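## Task

Take the yellow sponge from the low shelf and set it completely inside the middle tote. The front tote is the one closest to the open edge of the bench. The totes and the cartons beneath the bench must not be shifted or rotated. The robot must not tip over or finish leaning, or the task fails. The sponge must stay in place without the robot holding it.

## Robot and tools

Robot: TidyBot++, a single-arm mobile manipulator. It has a four-caster base 0.54 m long, 0.50 m wide and 0.38 m high. On top sits one seven-joint arm with a two-finger gripper. The shoulder is 0.12 m ahead of the base centre and 0.68 m above the floor. The arm starts folded with the hand pointing down. base_camera is fixed on the base, and wrist_camera looks along the hand.

Frames. The base frame has its origin on the floor under the base centre, with x forward, y left and z up. hand_pose is the point between the finger pads, given in the base frame. Its z axis runs out along the fingers, and the fingers close along its y axis. The odometry frame is the base frame as it was when the scene began. base_odometry counts wheel rotation, so wheel slip shows up as travel, and it drifts a few cm and degrees over many moves. Heading runs from -3.142 to 3.142, positive to the left. base_tilt is in degrees, positive when the robot leans forward or right. It carries a fixed error of about 1 degree.

execute_actions(actions, cameras). actions is a list holding exactly one action, or an empty list to simply read state and images. An action may contain:
- base: one relative move measured from where the base last reported itself. {"translate_m": d} drives d metres forward (+) or back (-), from -2 to 2. {"strafe_m": d} slides d metres left (+) or right (-), from -2 to 2. {"rotate_rad": d} turns d radians, counter-clockwise (+) seen from above, from -6.3 to 6.3. A move that would need more than about 8.7 s at its top speed is refused, so split long moves.
- joints: absolute targets keyed by joint name, in radians. joint_1_rad spins the whole arm about vertical, and positive is clockwise from above, opposite to rotate_rad. joint_2_rad is the shoulder (±2.249). joint_3_rad turns the upper arm about its axis, nominally 3.14. joint_4_rad is the elbow (±2.579). joint_5_rad turns the forearm, nominally 0. joint_6_rad is the wrist (±2.099). joint_7_rad turns the hand; with the hand down, positive is counter-clockwise, and at 1.57 the fingers open toward the robot's left and right. Joints 1, 3, 5 and 7 are unlimited but take the short way round, so send steps under half a turn. gripper_pos runs from 0 (open, about 85 mm gap) to 1 (closed). The gap is roughly 85*(1-gripper_pos) mm.
- speeds: optional lower top speeds for this action only. translate_m and strafe_m take 0.05 to 0.5 m/s, and rotate_rad takes 0.1 to 1.57 rad/s.
Base and joint motions begin together. Any key you omit may still be driving toward its earlier target. cameras accepts "base_camera", "wrist_camera" or "all". If null or left out you get all cameras; [] gives none. An unknown key or an out-of-range value refuses the whole call, and nothing moves.

Arm geometry, with joint_1=0, joint_3=3.14, joint_5=0 (arm in the base's x-z plane). Segments are upper arm 0.42 m, forearm 0.31 m and hand 0.31 m. Their tilts from vertical, forward positive, are j2, j2-j4 and j2-j4-j6. The hand point lies ahead of the shoulder by the sum of length*sin(tilt), and above it by the sum of length*cos(tilt). A downward-pointing hand reaches at most about 0.94 m high, and only near the base. Closed fingertips stick out about 20 mm past the hand point.

wait(seconds): 0 to 10 s with no new command. It returns the same state and images.
zoom_image(camera, region): gives a closer view of the latest full image. region is [x0, y0, x1, y1] in pixels from the top-left, no larger than 504x504. base_camera images are 644x364 and wrist_camera images are 644x476 (fisheye).
read_manual(section): returns only licence text and does not move anything.
finished_scene(scene): ends the scene given by its integer and reports success. It cannot be undone. Call it only when the object rests in the tote on its own, with the gripper open and clear of it.

Reading results. base_status and joint_status report how each motion of the last accepted action ended. "done" for the base means the wheels turned the full amount, even if the base stopped short against an obstacle. "off_target" means it settled away from the target and may still be pushing. After "contact_stop" or "time_out" the old target is dropped and the part holds where it is. "joint command not followed" with a "cause:" line means a self-collision check withheld the arm targets; the gripper target still runs. "not_followed" targets may be retried with later actions until you send valid ones. There is no check against the arm hitting the base. on_its_own lists what moved without being commanded. motor_effort gives each motor's load in percent, with the peak in brackets. Readings are noisy and offset. For the gripper at 1, "done" means empty and "off_target" means something is held. "ARM HIT" means a hard collision with the base or the arm itself. A torque fault freezes the arm and gripper for 10 s and skips the rest of the call, but the base keeps going. The torque warnings are 56.7 N m for joints 1-4 and 29.4 N m for joints 5-7. A Motor temperatures line lists each joint. MOTOR HOT appears at 60 °C, and an OVER-TEMPERATURE FAULT at 75 °C lets the arm sag. Keys then read "limit_stop_at_motor_heat", and you must resend them.

Accuracy. Friction leaves the hand a cm or two off, more when the arm is stretched out. To correct, send each joint its last command plus (wanted minus read). hand_pose can be off by a cm or two itself, so trust the images. The arm sags under a load. While holding something, never command a joint to its current reading, or it may sink further.

Avoid: driving while the arm is caught on something high, which can tip the robot; pushing or pulling sideways on a raised hand; driving the arm into objects, which causes torque faults; bumping the totes or cartons; dropping, slamming or hard pushes; and holding loads long enough to overheat motors. Robot motion time counts, so keep moves efficient.

Each tool is called after ">>>" as name([rows], argument=value, ...), one row to a line, values as JSON.

## Session

>>> execute_actions(actions=[])

Scene clock: 0.00 s.
Motor temperatures (°C, as the motors report them): [30 30 30 35 32 35 37]
base_odometry: x=+0.000 y=+0.000 heading=+0.000 (m, m, rad; odometry frame)
base_tilt: forward=-0.1 right=-0.2 (deg)
base_status: not commanded
joint_positions: joint_1_rad=+0.004 joint_2_rad=-0.295 joint_3_rad=+3.149 joint_4_rad=-2.518 joint_5_rad=-0.042 joint_6_rad=-0.876 joint_7_rad=+1.544 gripper_pos=+0.000
joint_status: not commanded
motor_effort: joint_1_rad=-1 joint_2_rad=-2 joint_3_rad=+1 joint_4_rad=+8 joint_5_rad=+0 joint_6_rad=+0 joint_7_rad=-1 (%)
hand_pose: x=+0.2600 y=+0.0102 z=+0.5827 quat_wxyz=(-0.018, +0.999, -0.032, +0.021) (m; base frame)
pictures: base_camera, wrist_camera
Images, in order (width x height): base_camera 644x364, wrist_camera 644x476.

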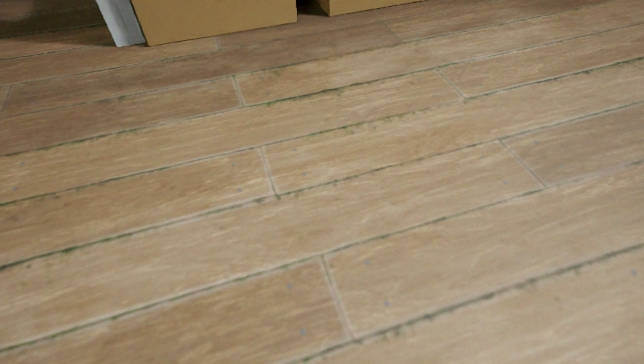

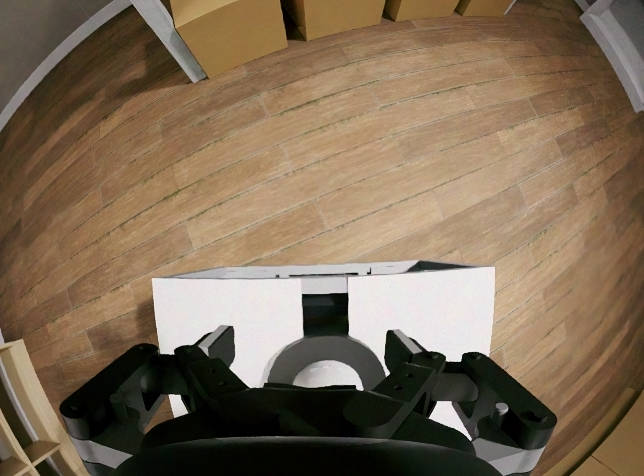

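Look forward from higher up.

>>> execute_actions([
  {"joints":{"joint_2_rad":-0.3,"joint_4_rad":-1.3,"joint_6_rad":-1.0}},
], cameras=["wrist_camera"])

>>> execute_actions([
  {"joints":{"joint_1_rad":-1.8}},
], cameras=["wrist_camera"])

Scene clock: 2.67 s.
Motor temperatures (°C, as the motors report them): [30 30 30 35 32 35 37]
base_odometry: x=+0.000 y=+0.000 heading=+0.000 (m, m, rad; odometry frame)
base_tilt: forward=+0.0 right=-0.2 (deg)
base_status: not commanded
joint_positions: joint_1_rad=+0.004 joint_2_rad=-0.295 joint_3_rad=+3.149 joint_4_rad=-1.313 joint_5_rad=-0.042 joint_6_rad=-0.977 joint_7_rad=+1.544 gripper_pos=+0.000
joint_status: all done
motor_effort: joint_1_rad=-1(1) joint_2_rad=-9(11) joint_3_rad=+2(1) joint_4_rad=+17(18) joint_5_rad=+0(0) joint_6_rad=+8(8) joint_7_rad=-1(1) (%)
hand_pose: x=+0.5479 y=+0.0067 z=+1.1215 quat_wxyz=(-0.026, +0.840, -0.017, +0.542) (m; base frame)
pictures: wrist_camera
Images, in order (width x height): wrist_camera 644x476.

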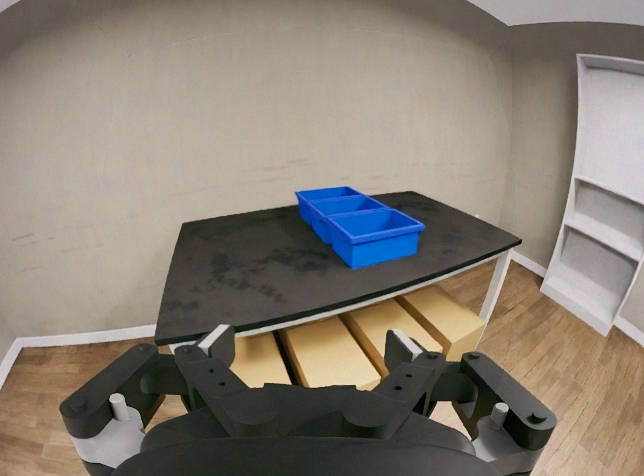

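Scene clock: 5.63 s.
Motor temperatures (°C, as the motors report them): [30 30 30 35 32 35 37]
base_odometry: x=+0.000 y=+0.000 heading=+0.000 (m, m, rad; odometry frame)
base_tilt: forward=-0.1 right=-0.2 (deg)
base_status: not commanded
joint_positions: joint_1_rad=-1.791 joint_2_rad=-0.295 joint_3_rad=+3.149 joint_4_rad=-1.313 joint_5_rad=-0.042 joint_6_rad=-0.977 joint_7_rad=+1.544 gripper_pos=+0.000
joint_status: all done
motor_effort: joint_1_rad=-1(0) joint_2_rad=-9(10) joint_3_rad=+1(2) joint_4_rad=+17(17) joint_5_rad=+0(0) joint_6_rad=+7(8) joint_7_rad=-1(0) (%)
hand_pose: x=+0.0172 y=+0.4167 z=+1.1215 quat_wxyz=(-0.440, +0.537, +0.646, +0.317) (m; base frame)
pictures: wrist_camera
Images, in order (width x height): wrist_camera 644x476.

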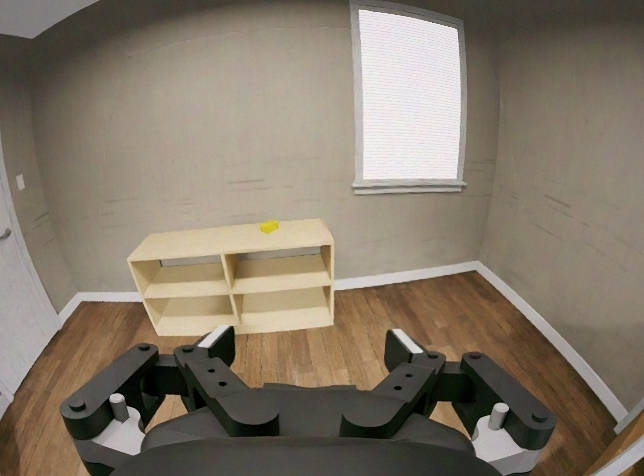

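>>> execute_actions([
  {"base":{"rotate_rad":1.87},"joints":{"joint_1_rad":0,"joint_2_rad":0.4,"joint_4_rad":-1.0,"joint_6_rad":-1.6}},
], cameras=[])

>>> execute_actions([
  {"base":{"translate_m":1.1}},
])

Scene clock: 9.10 s.
Motor temperatures (°C, as the motors report them): [30 30 30 35 32 35 37]
base_odometry: x=+0.000 y=+0.000 heading=+1.869 (m, m, rad; odometry frame)
base_tilt: forward=+0.0 right=-0.2 (deg)
base_status: done
joint_positions: joint_1_rad=+0.000 joint_2_rad=+0.392 joint_3_rad=+3.149 joint_4_rad=-1.019 joint_5_rad=-0.042 joint_6_rad=-1.577 joint_7_rad=+1.544 gripper_pos=+0.000
joint_status: all done
motor_effort: joint_1_rad=-1(2) joint_2_rad=-30(31) joint_3_rad=+0(2) joint_4_rad=+15(17) joint_5_rad=+0(0) joint_6_rad=+3(9) joint_7_rad=-1(1) (%)
hand_pose: x=+0.6379 y=+0.0112 z=+0.8133 quat_wxyz=(-0.020, +0.997, -0.015, +0.076) (m; base frame)
pictures: none
No camera images: the call's "cameras" was empty. Leave "cameras" out to get every camera's image.

Scene clock: 12.67 s.
Motor temperatures (°C, as the motors report them): [30 30 30 35 32 35 37]
base_odometry: x=-0.325 y=+1.051 heading=+1.870 (m, m, rad; odometry frame)
base_tilt: forward=+0.0 right=-0.2 (deg)
base_status: done
joint_positions: joint_1_rad=+0.000 joint_2_rad=+0.400 joint_3_rad=+3.149 joint_4_rad=-1.015 joint_5_rad=-0.042 joint_6_rad=-1.581 joint_7_rad=+1.544 gripper_pos=+0.000
joint_status: not commanded
motor_effort: joint_1_rad=+0(2) joint_2_rad=-31(33) joint_3_rad=+0(1) joint_4_rad=+15(16) joint_5_rad=+0(0) joint_6_rad=+2(1) joint_7_rad=-1(1) (%)
hand_pose: x=+0.6386 y=+0.0112 z=+0.8104 quat_wxyz=(-0.020, +0.997, -0.015, +0.072) (m; base frame)
pictures: base_camera, wrist_camera
Images, in order (width x height): base_camera 644x364, wrist_camera 644x476.

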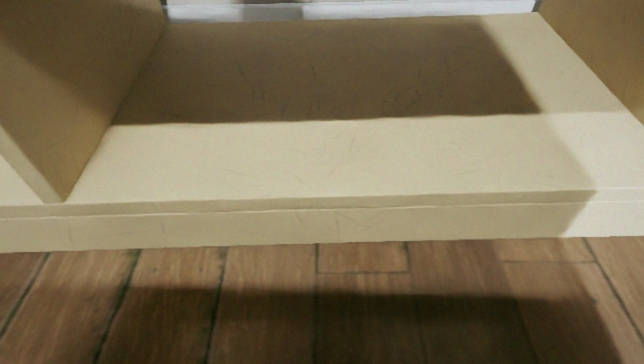

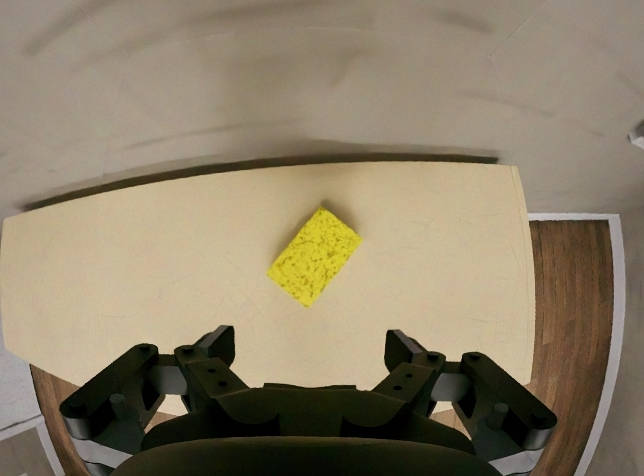

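>>> execute_actions([
  {"joints":{"joint_2_rad":0.685,"joint_4_rad":-0.865,"joint_6_rad":-1.6,"joint_7_rad":0.83}},
], cameras=["wrist_camera"])

Scene clock: 14.60 s.
Motor temperatures (°C, as the motors report them): [30 30 30 35 32 35 37]
base_odometry: x=-0.325 y=+1.051 heading=+1.870 (m, m, rad; odometry frame)
base_tilt: forward=+0.0 right=-0.2 (deg)
base_status: not commanded
joint_positions: joint_1_rad=+0.000 joint_2_rad=+0.689 joint_3_rad=+3.149 joint_4_rad=-0.881 joint_5_rad=-0.042 joint_6_rad=-1.581 joint_7_rad=+0.851 gripper_pos=+0.000
joint_status: all done
motor_effort: joint_1_rad=-1(1) joint_2_rad=-38(42) joint_3_rad=-1(0) joint_4_rad=+14(16) joint_5_rad=+0(0) joint_6_rad=+0(2) joint_7_rad=-1(0) (%)
hand_pose: x=+0.6979 y=+0.0111 z=+0.6955 quat_wxyz=(-0.016, +0.935, -0.355, -0.011) (m; base frame)
pictures: wrist_camera
Images, in order (width x height): wrist_camera 644x476.

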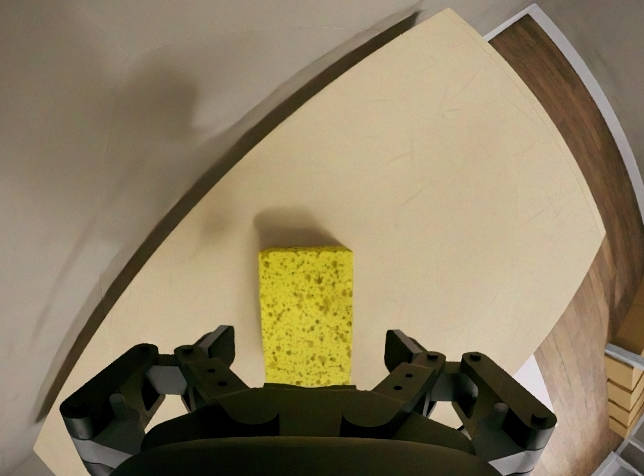

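>>> execute_actions([
  {"joints":{"joint_2_rad":0.745}},
], cameras=["wrist_camera"])

>>> execute_actions([
  {"joints":{"gripper_pos":1}},
], cameras=[])

>>> execute_actions([
  {"joints":{"joint_2_rad":0.0,"joint_4_rad":-1.0,"joint_6_rad":-1.3,"joint_7_rad":1.57},"base":{"translate_m":-0.9},"speeds":{"translate_m":0.4}},
], cameras=["wrist_camera"])

>>> execute_actions([
  {"base":{"rotate_rad":-1.55}},
])

Scene clock: 15.80 s.
Motor temperatures (°C, as the motors report them): [30 30 30 35 32 35 37]
base_odometry: x=-0.325 y=+1.051 heading=+1.870 (m, m, rad; odometry frame)
base_tilt: forward=+0.0 right=-0.2 (deg)
base_status: not commanded
joint_positions: joint_1_rad=+0.000 joint_2_rad=+0.745 joint_3_rad=+3.149 joint_4_rad=-0.879 joint_5_rad=-0.042 joint_6_rad=-1.581 joint_7_rad=+0.851 gripper_pos=+0.000
joint_status: all done
motor_effort: joint_1_rad=-1(1) joint_2_rad=-40(42) joint_3_rad=+0(0) joint_4_rad=+14(14) joint_5_rad=+1(0) joint_6_rad=+0(0) joint_7_rad=-1(1) (%)
hand_pose: x=+0.6986 y=+0.0111 z=+0.6640 quat_wxyz=(-0.006, +0.934, -0.355, -0.036) (m; base frame)
pictures: wrist_camera
Images, in order (width x height): wrist_camera 644x476.

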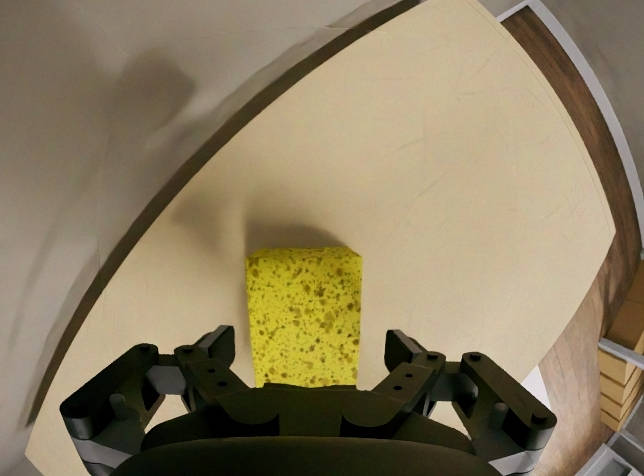

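Scene clock: 17.33 s.
Motor temperatures (°C, as the motors report them): [30 30 30 35 32 35 37]
base_odometry: x=-0.325 y=+1.051 heading=+1.870 (m, m, rad; odometry frame)
base_tilt: forward=+0.0 right=-0.2 (deg)
base_status: not commanded
joint_positions: joint_1_rad=-0.002 joint_2_rad=+0.735 joint_3_rad=+3.149 joint_4_rad=-0.859 joint_5_rad=-0.042 joint_6_rad=-1.583 joint_7_rad=+0.851 gripper_pos=+0.999
joint_status: all done
motor_effort: joint_1_rad=-1(3) joint_2_rad=-39(41) joint_3_rad=+0(4) joint_4_rad=+13(15) joint_5_rad=+0(6) joint_6_rad=-1(0) joint_7_rad=-1(1) (%)
hand_pose: x=+0.7045 y=+0.0127 z=+0.6760 quat_wxyz=(-0.012, +0.935, -0.354, -0.023) (m; base frame)
pictures: none
No camera images: the call's "cameras" was empty. Leave "cameras" out to get every camera's image.

Scene clock: 20.87 s.
Motor temperatures (°C, as the motors report them): [30 30 30 35 32 35 37]
base_odometry: x=-0.059 y=+0.191 heading=+1.871 (m, m, rad; odometry frame)
base_tilt: forward=+0.0 right=-0.2 (deg)
base_status: done
joint_positions: joint_1_rad=+0.000 joint_2_rad=-0.005 joint_3_rad=+3.149 joint_4_rad=-0.984 joint_5_rad=-0.042 joint_6_rad=-1.322 joint_7_rad=+1.545 gripper_pos=+0.999
joint_status: all done
motor_effort: joint_1_rad=-1(5) joint_2_rad=-18(45) joint_3_rad=+0(2) joint_4_rad=+16(16) joint_5_rad=+0(1) joint_6_rad=+7(7) joint_7_rad=-1(1) (%)
hand_pose: x=+0.6100 y=+0.0107 z=+1.0706 quat_wxyz=(-0.025, +0.913, -0.011, +0.408) (m; base frame)
pictures: wrist_camera
Images, in order (width x height): wrist_camera 644x476.

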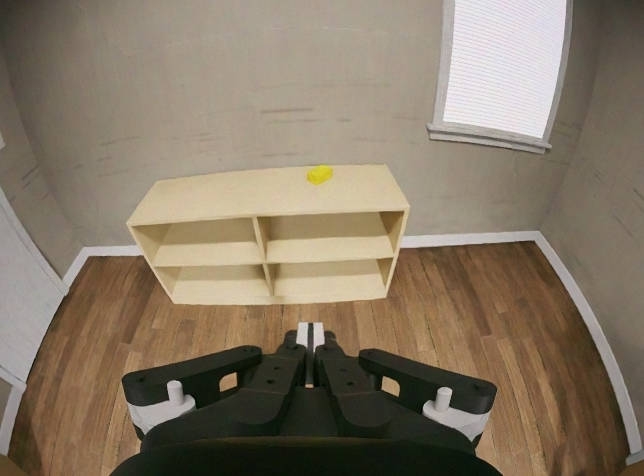

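Scene clock: 23.20 s.
Motor temperatures (°C, as the motors report them): [30 30 30 35 32 35 37]
base_odometry: x=-0.059 y=+0.191 heading=+0.322 (m, m, rad; odometry frame)
base_tilt: forward=+0.0 right=-0.2 (deg)
base_status: done
joint_positions: joint_1_rad=+0.004 joint_2_rad=+0.006 joint_3_rad=+3.151 joint_4_rad=-0.985 joint_5_rad=-0.042 joint_6_rad=-1.318 joint_7_rad=+1.545 gripper_pos=+0.999
joint_status: not commanded
motor_effort: joint_1_rad=-1(2) joint_2_rad=-18(21) joint_3_rad=+1(3) joint_4_rad=+16(16) joint_5_rad=+0(1) joint_6_rad=+7(6) joint_7_rad=-1(1) (%)
hand_pose: x=+0.6148 y=+0.0073 z=+1.0657 quat_wxyz=(-0.023, +0.914, -0.015, +0.404) (m; base frame)
pictures: base_camera, wrist_camera
Images, in order (width x height): base_camera 644x364, wrist_camera 644x476.

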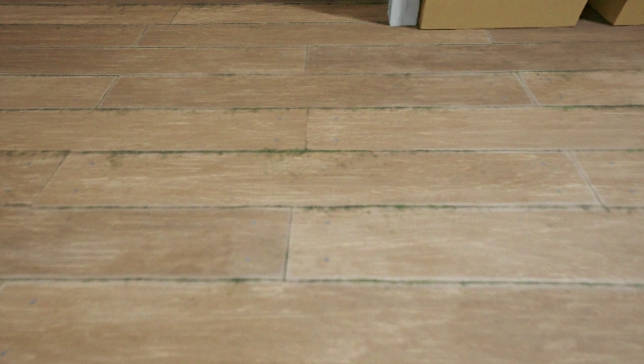

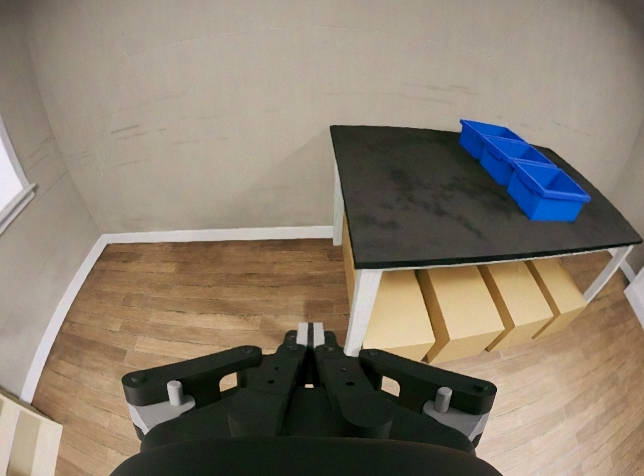

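Missed (too high). Retry.

>>> execute_actions([
  {"base":{"rotate_rad":1.55},"joints":{"joint_2_rad":0.6,"joint_4_rad":-0.89,"joint_6_rad":-1.56,"joint_7_rad":0.83,"gripper_pos":0}},
], cameras=[])

>>> execute_actions([
  {"base":{"translate_m":0.9}},
], cameras=[])

>>> execute_actions([
  {"joints":{"joint_2_rad":0.71}},
], cameras=["wrist_camera"])

Scene clock: 26.23 s.
Motor temperatures (°C, as the motors report them): [30 30 30 35 32 35 37]
base_odometry: x=-0.059 y=+0.191 heading=+1.871 (m, m, rad; odometry frame)
base_tilt: forward=+0.0 right=-0.2 (deg)
base_status: done
joint_positions: joint_1_rad=-0.004 joint_2_rad=+0.605 joint_3_rad=+3.144 joint_4_rad=-0.906 joint_5_rad=-0.042 joint_6_rad=-1.537 joint_7_rad=+0.854 gripper_pos=+0.000
joint_status: all done
motor_effort: joint_1_rad=-1(7) joint_2_rad=-37(44) joint_3_rad=-1(4) joint_4_rad=+15(16) joint_5_rad=+0(1) joint_6_rad=+1(7) joint_7_rad=-1(2) (%)
hand_pose: x=+0.7011 y=+0.0158 z=+0.7372 quat_wxyz=(-0.036, +0.936, -0.349, +0.037) (m; base frame)
pictures: none
No camera images: the call's "cameras" was empty. Leave "cameras" out to get every camera's image.

Scene clock: 29.40 s.
Motor temperatures (°C, as the motors report them): [30 30 30 35 32 35 37]
base_odometry: x=-0.326 y=+1.050 heading=+1.872 (m, m, rad; odometry frame)
base_tilt: forward=+0.0 right=-0.2 (deg)
base_status: done
joint_positions: joint_1_rad=-0.004 joint_2_rad=+0.602 joint_3_rad=+3.144 joint_4_rad=-0.904 joint_5_rad=-0.042 joint_6_rad=-1.542 joint_7_rad=+0.854 gripper_pos=+0.000
joint_status: not commanded
motor_effort: joint_1_rad=-1(2) joint_2_rad=-37(39) joint_3_rad=+0(1) joint_4_rad=+15(16) joint_5_rad=+1(1) joint_6_rad=+2(2) joint_7_rad=+0(1) (%)
hand_pose: x=+0.7001 y=+0.0157 z=+0.7391 quat_wxyz=(-0.036, +0.936, -0.349, +0.037) (m; base frame)
pictures: none
No camera images: the call's "cameras" was empty. Leave "cameras" out to get every camera's image.

Scene clock: 30.67 s.
Motor temperatures (°C, as the motors report them): [30 30 30 35 32 35 37]
base_odometry: x=-0.326 y=+1.050 heading=+1.872 (m, m, rad; odometry frame)
base_tilt: forward=+0.0 right=-0.2 (deg)
base_status: not commanded
joint_positions: joint_1_rad=-0.004 joint_2_rad=+0.714 joint_3_rad=+3.144 joint_4_rad=-0.902 joint_5_rad=-0.042 joint_6_rad=-1.542 joint_7_rad=+0.854 gripper_pos=+0.000
joint_status: all done
motor_effort: joint_1_rad=-1(1) joint_2_rad=-39(43) joint_3_rad=+0(0) joint_4_rad=+14(16) joint_5_rad=+1(0) joint_6_rad=+0(1) joint_7_rad=-1(1) (%)
hand_pose: x=+0.7037 y=+0.0157 z=+0.6746 quat_wxyz=(-0.016, +0.936, -0.350, -0.015) (m; base frame)
pictures: wrist_camera
Images, in order (width x height): wrist_camera 644x476.

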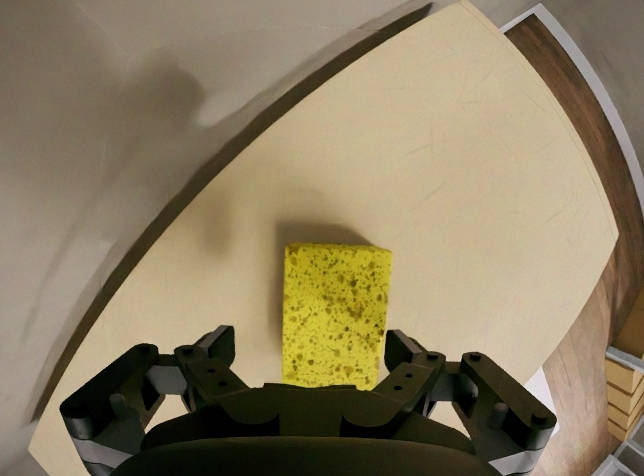

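>>> execute_actions([
  {"base":{"strafe_m":-0.022}},
], cameras=[])

>>> execute_actions([
  {"joints":{"joint_2_rad":0.77}},
], cameras=["wrist_camera"])

>>> execute_actions([
  {"joints":{"gripper_pos":1}},
], cameras=["wrist_camera"])

Scene clock: 31.70 s.
Motor temperatures (°C, as the motors report them): [30 30 30 35 32 35 37]
base_odometry: x=-0.305 y=+1.057 heading=+1.872 (m, m, rad; odometry frame)
base_tilt: forward=+0.0 right=-0.2 (deg)
base_status: done
joint_positions: joint_1_rad=+0.003 joint_2_rad=+0.714 joint_3_rad=+3.144 joint_4_rad=-0.902 joint_5_rad=-0.042 joint_6_rad=-1.542 joint_7_rad=+0.854 gripper_pos=+0.000
joint_status: not commanded
motor_effort: joint_1_rad=-1(3) joint_2_rad=-39(41) joint_3_rad=+0(2) joint_4_rad=+14(15) joint_5_rad=+0(1) joint_6_rad=+1(0) joint_7_rad=-1(1) (%)
hand_pose: x=+0.7038 y=+0.0113 z=+0.6746 quat_wxyz=(-0.016, +0.935, -0.354, -0.015) (m; base frame)
pictures: none
No camera images: the call's "cameras" was empty. Leave "cameras" out to get every camera's image.

Scene clock: 32.60 s.
Motor temperatures (°C, as the motors report them): [30 30 30 35 32 35 37]
base_odometry: x=-0.305 y=+1.057 heading=+1.872 (m, m, rad; odometry frame)
base_tilt: forward=-0.1 right=-0.2 (deg)
base_status: not commanded
joint_positions: joint_1_rad=+0.003 joint_2_rad=+0.770 joint_3_rad=+3.144 joint_4_rad=-0.901 joint_5_rad=-0.042 joint_6_rad=-1.542 joint_7_rad=+0.854 gripper_pos=+0.000
joint_status: all done
motor_effort: joint_1_rad=-1(0) joint_2_rad=-41(42) joint_3_rad=+0(0) joint_4_rad=+14(15) joint_5_rad=+0(0) joint_6_rad=+0(0) joint_7_rad=-1(1) (%)
hand_pose: x=+0.7026 y=+0.0113 z=+0.6420 quat_wxyz=(-0.007, +0.934, -0.354, -0.041) (m; base frame)
pictures: wrist_camera
Images, in order (width x height): wrist_camera 644x476.

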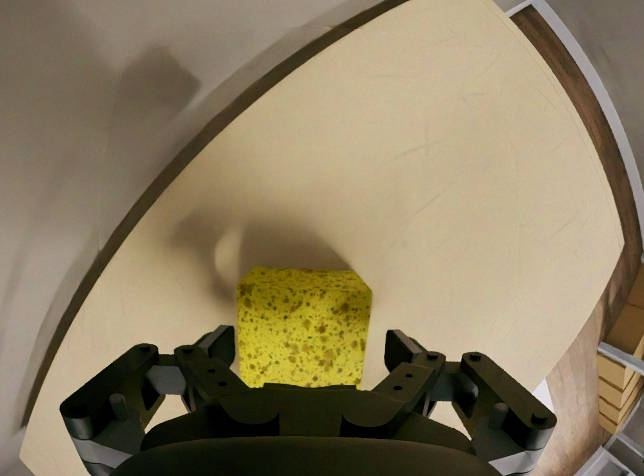

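Scene clock: 33.70 s.
Motor temperatures (°C, as the motors report them): [30 30 30 35 32 35 37]
base_odometry: x=-0.305 y=+1.057 heading=+1.872 (m, m, rad; odometry frame)
base_tilt: forward=+0.0 right=-0.2 (deg)
base_status: not commanded
joint_positions: joint_1_rad=+0.003 joint_2_rad=+0.767 joint_3_rad=+3.144 joint_4_rad=-0.899 joint_5_rad=-0.042 joint_6_rad=-1.542 joint_7_rad=+0.854 gripper_pos=+0.390
joint_status: gripper_pos off_target (ended at +0.390, target +1.000)
motor_effort: joint_1_rad=-1(0) joint_2_rad=-40(41) joint_3_rad=+0(0) joint_4_rad=+14(14) joint_5_rad=+0(0) joint_6_rad=+0(1) joint_7_rad=-1(1) (%)
hand_pose: x=+0.7032 y=+0.0113 z=+0.6444 quat_wxyz=(-0.007, +0.934, -0.354, -0.038) (m; base frame)
pictures: wrist_camera
Images, in order (width x height): wrist_camera 644x476.

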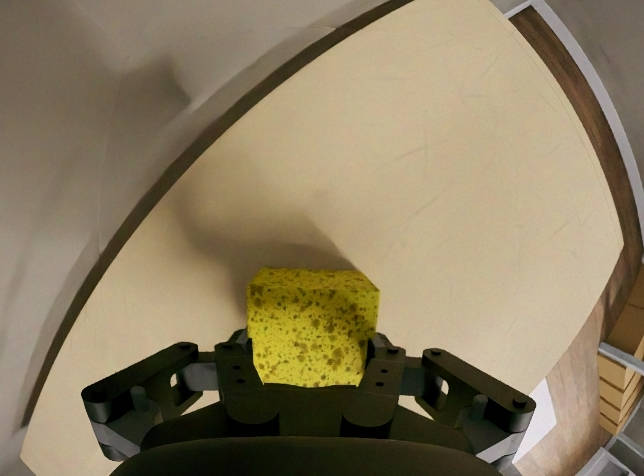

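>>> execute_actions([
  {"joints":{"joint_2_rad":0.0,"joint_4_rad":-1.0,"joint_6_rad":-1.3,"joint_7_rad":1.57},"base":{"translate_m":-1.7}},
], cameras=[])

>>> execute_actions([
  {"base":{"rotate_rad":-1.55}},
])

Scene clock: 38.83 s.
Motor temperatures (°C, as the motors report them): [30 31 30 35 32 35 37]
base_odometry: x=+0.200 y=-0.566 heading=+1.872 (m, m, rad; odometry frame)
base_tilt: forward=-0.1 right=-0.2 (deg)
base_status: done
joint_positions: joint_1_rad=+0.003 joint_2_rad=-0.003 joint_3_rad=+3.144 joint_4_rad=-0.985 joint_5_rad=-0.042 joint_6_rad=-1.322 joint_7_rad=+1.545 gripper_pos=+0.390
joint_status: all done
motor_effort: joint_1_rad=-1(1) joint_2_rad=-18(44) joint_3_rad=+0(0) joint_4_rad=+16(17) joint_5_rad=+0(0) joint_6_rad=+8(8) joint_7_rad=-1(1) (%)
hand_pose: x=+0.6102 y=+0.0113 z=+1.0693 quat_wxyz=(-0.025, +0.913, -0.011, +0.407) (m; base frame)
pictures: none
No camera images: the call's "cameras" was empty. Leave "cameras" out to get every camera's image.

Scene clock: 41.17 s.
Motor temperatures (°C, as the motors report them): [30 31 30 35 32 35 37]
base_odometry: x=+0.200 y=-0.566 heading=+0.323 (m, m, rad; odometry frame)
base_tilt: forward=+0.0 right=-0.2 (deg)
base_status: done
joint_positions: joint_1_rad=+0.005 joint_2_rad=+0.007 joint_3_rad=+3.149 joint_4_rad=-0.985 joint_5_rad=-0.042 joint_6_rad=-1.319 joint_7_rad=+1.545 gripper_pos=+0.390
joint_status: not commanded
motor_effort: joint_1_rad=-1(2) joint_2_rad=-18(21) joint_3_rad=+0(3) joint_4_rad=+16(17) joint_5_rad=+1(2) joint_6_rad=+7(7) joint_7_rad=-1(1) (%)
hand_pose: x=+0.6150 y=+0.0079 z=+1.0647 quat_wxyz=(-0.024, +0.915, -0.014, +0.403) (m; base frame)
pictures: base_camera, wrist_camera
Images, in order (width x height): base_camera 644x364, wrist_camera 644x476.

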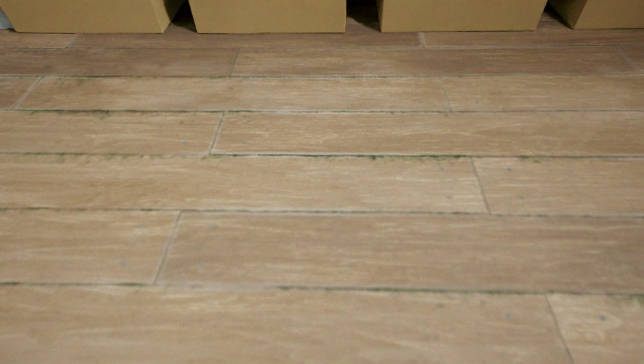

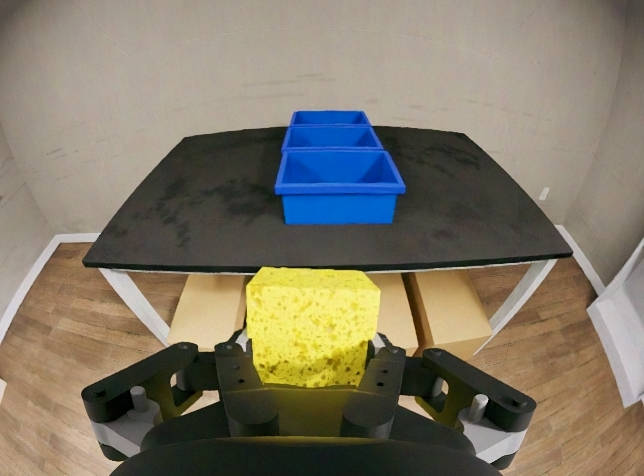

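>>> execute_actions([
  {"joints":{"joint_1_rad":0.14,"joint_2_rad":0.3,"joint_4_rad":-0.715,"joint_6_rad":-1.59,"joint_7_rad":1.7},"base":{"translate_m":0.66}},
])

Scene clock: 44.30 s.
Motor temperatures (°C, as the motors report them): [30 31 30 35 32 35 37]
base_odometry: x=+0.826 y=-0.358 heading=+0.322 (m, m, rad; odometry frame)
base_tilt: forward=+0.0 right=-0.2 (deg)
base_status: done
joint_positions: joint_1_rad=+0.132 joint_2_rad=+0.305 joint_3_rad=+3.149 joint_4_rad=-0.732 joint_5_rad=-0.042 joint_6_rad=-1.571 joint_7_rad=+1.674 gripper_pos=+0.390
joint_status: all done
motor_effort: joint_1_rad=-1(0) joint_2_rad=-27(30) joint_3_rad=+0(2) joint_4_rad=+15(17) joint_5_rad=+0(0) joint_6_rad=+5(8) joint_7_rad=-1(2) (%)
hand_pose: x=+0.6711 y=-0.0622 z=+0.9750 quat_wxyz=(+0.013, +0.964, -0.012, +0.264) (m; base frame)
pictures: base_camera, wrist_camera
Images, in order (width x height): base_camera 644x364, wrist_camera 644x476.

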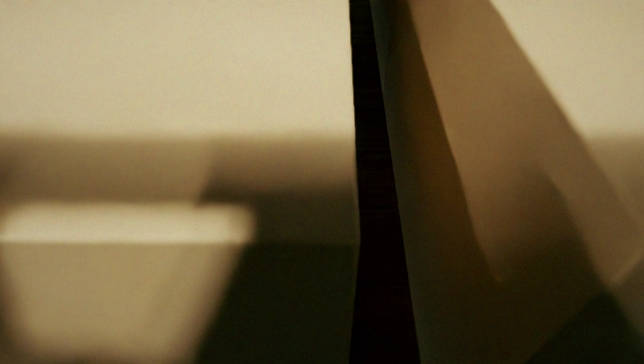

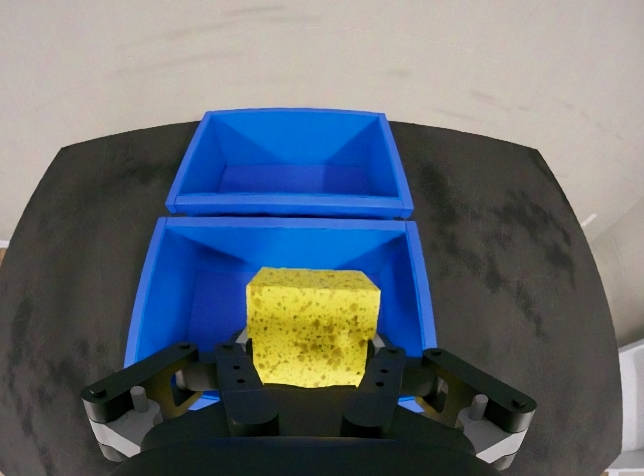

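>>> execute_actions([
  {"joints":{"joint_1_rad":0.09,"joint_2_rad":0.47,"joint_6_rad":-1.5}},
], cameras=["wrist_camera"])

Scene clock: 46.03 s.
Motor temperatures (°C, as the motors report them): [30 31 30 35 32 35 37]
base_odometry: x=+0.826 y=-0.358 heading=+0.322 (m, m, rad; odometry frame)
base_tilt: forward=+0.0 right=-0.2 (deg)
base_status: not commanded
joint_positions: joint_1_rad=+0.098 joint_2_rad=+0.475 joint_3_rad=+3.149 joint_4_rad=-0.726 joint_5_rad=-0.042 joint_6_rad=-1.521 joint_7_rad=+1.674 gripper_pos=+0.390
joint_status: all done
motor_effort: joint_1_rad=-1(1) joint_2_rad=-34(38) joint_3_rad=+0(0) joint_4_rad=+16(17) joint_5_rad=+0(0) joint_6_rad=+4(6) joint_7_rad=-1(1) (%)
hand_pose: x=+0.7297 y=-0.0490 z=+0.8851 quat_wxyz=(+0.002, +0.978, +0.003, +0.209) (m; base frame)
pictures: wrist_camera
Images, in order (width x height): wrist_camera 644x476.

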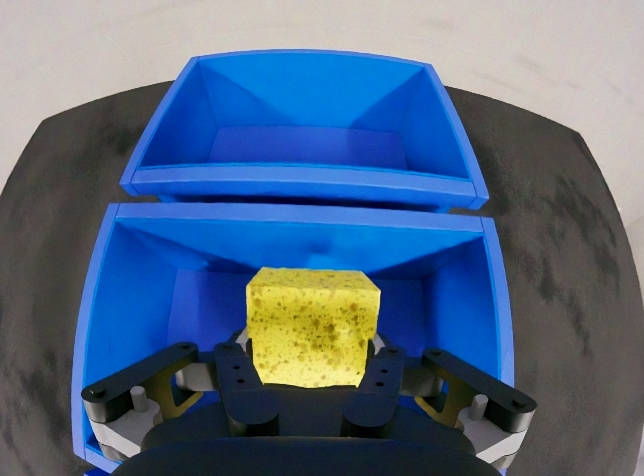

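>>> execute_actions([
  {"joints":{"joint_2_rad":0.57,"joint_6_rad":-1.62}},
], cameras=["wrist_camera"])

Scene clock: 47.33 s.
Motor temperatures (°C, as the motors report them): [30 31 30 35 32 35 37]
base_odometry: x=+0.826 y=-0.358 heading=+0.322 (m, m, rad; odometry frame)
base_tilt: forward=+0.0 right=-0.2 (deg)
base_status: not commanded
joint_positions: joint_1_rad=+0.098 joint_2_rad=+0.568 joint_3_rad=+3.149 joint_4_rad=-0.720 joint_5_rad=-0.042 joint_6_rad=-1.602 joint_7_rad=+1.674 gripper_pos=+0.390
joint_status: all done
motor_effort: joint_1_rad=-1(0) joint_2_rad=-35(39) joint_3_rad=+0(1) joint_4_rad=+15(16) joint_5_rad=+0(0) joint_6_rad=+2(4) joint_7_rad=-1(1) (%)
hand_pose: x=+0.7230 y=-0.0482 z=+0.8227 quat_wxyz=(-0.006, +0.992, +0.003, +0.127) (m; base frame)
pictures: wrist_camera
Images, in order (width x height): wrist_camera 644x476.

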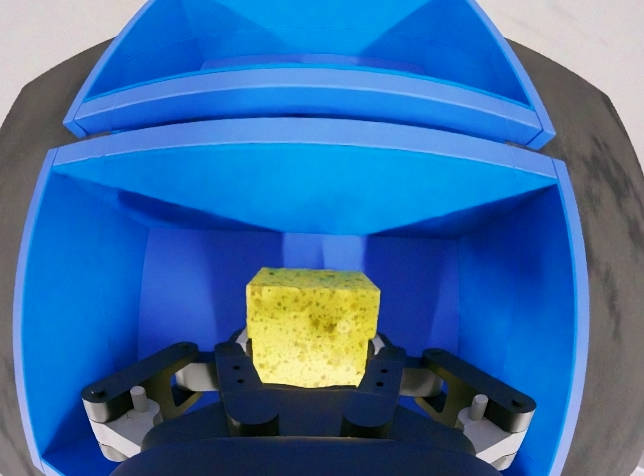

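>>> execute_actions([
  {"joints":{"joint_2_rad":0.6}},
], cameras=[])

>>> execute_actions([
  {"joints":{"gripper_pos":0.1}},
], cameras=["wrist_camera"])

>>> execute_actions([
  {"joints":{"joint_2_rad":0.3,"joint_6_rad":-1.5}},
], cameras=["wrist_camera"])

>>> finished_scene(scene=1)

Scene clock: 49.10 s.
Motor temperatures (°C, as the motors report them): [30 31 30 35 32 35 37]
base_odometry: x=+0.826 y=-0.358 heading=+0.322 (m, m, rad; odometry frame)
base_tilt: forward=+0.0 right=-0.1 (deg)
base_status: not commanded
joint_positions: joint_1_rad=+0.098 joint_2_rad=+0.580 joint_3_rad=+3.149 joint_4_rad=-0.715 joint_5_rad=-0.042 joint_6_rad=-1.603 joint_7_rad=+1.674 gripper_pos=+0.390
joint_status: all done
motor_effort: joint_1_rad=-1(0) joint_2_rad=-33(37) joint_3_rad=+0(0) joint_4_rad=+13(15) joint_5_rad=+0(0) joint_6_rad=+2(3) joint_7_rad=-1(1) (%)
hand_pose: x=+0.7252 y=-0.0483 z=+0.8172 quat_wxyz=(-0.006, +0.992, +0.003, +0.122) (m; base frame)
pictures: none
No camera images: the call's "cameras" was empty. Leave "cameras" out to get every camera's image.

Scene clock: 50.20 s.
Motor temperatures (°C, as the motors report them): [30 31 30 35 32 35 37]
base_odometry: x=+0.826 y=-0.358 heading=+0.322 (m, m, rad; odometry frame)
base_tilt: forward=+0.0 right=-0.2 (deg)
base_status: not commanded
joint_positions: joint_1_rad=+0.098 joint_2_rad=+0.594 joint_3_rad=+3.149 joint_4_rad=-0.715 joint_5_rad=-0.042 joint_6_rad=-1.603 joint_7_rad=+1.674 gripper_pos=+0.100
joint_status: all done
motor_effort: joint_1_rad=+0(1) joint_2_rad=-36(38) joint_3_rad=+0(0) joint_4_rad=+15(16) joint_5_rad=+0(0) joint_6_rad=+2(3) joint_7_rad=-1(1) (%)
hand_pose: x=+0.7270 y=-0.0485 z=+0.8089 quat_wxyz=(-0.007, +0.993, +0.003, +0.116) (m; base frame)
pictures: wrist_camera
Images, in order (width x height): wrist_camera 644x476.

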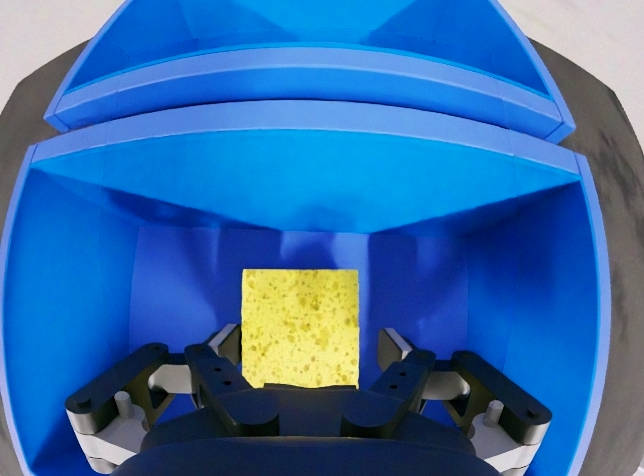

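Scene clock: 51.93 s.
Motor temperatures (°C, as the motors report them): [30 31 30 35 32 35 37]
base_odometry: x=+0.826 y=-0.358 heading=+0.322 (m, m, rad; odometry frame)
base_tilt: forward=-0.1 right=-0.1 (deg)
base_status: not commanded
joint_positions: joint_1_rad=+0.098 joint_2_rad=+0.297 joint_3_rad=+3.149 joint_4_rad=-0.715 joint_5_rad=-0.042 joint_6_rad=-1.522 joint_7_rad=+1.674 gripper_pos=+0.100
joint_status: all done
motor_effort: joint_1_rad=-1(1) joint_2_rad=-27(40) joint_3_rad=+0(1) joint_4_rad=+15(16) joint_5_rad=+0(0) joint_6_rad=+5(5) joint_7_rad=-1(1) (%)
hand_pose: x=+0.6847 y=-0.0445 z=+0.9952 quat_wxyz=(+0.012, +0.954, +0.005, +0.299) (m; base frame)
pictures: wrist_camera
Images, in order (width x height): wrist_camera 644x476.

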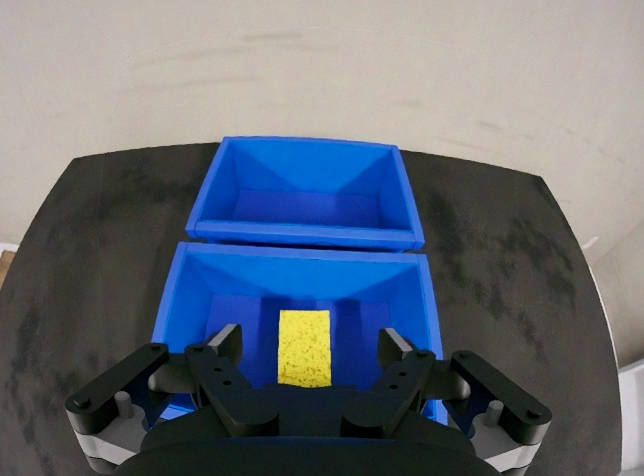

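The scene is finished: the task was done.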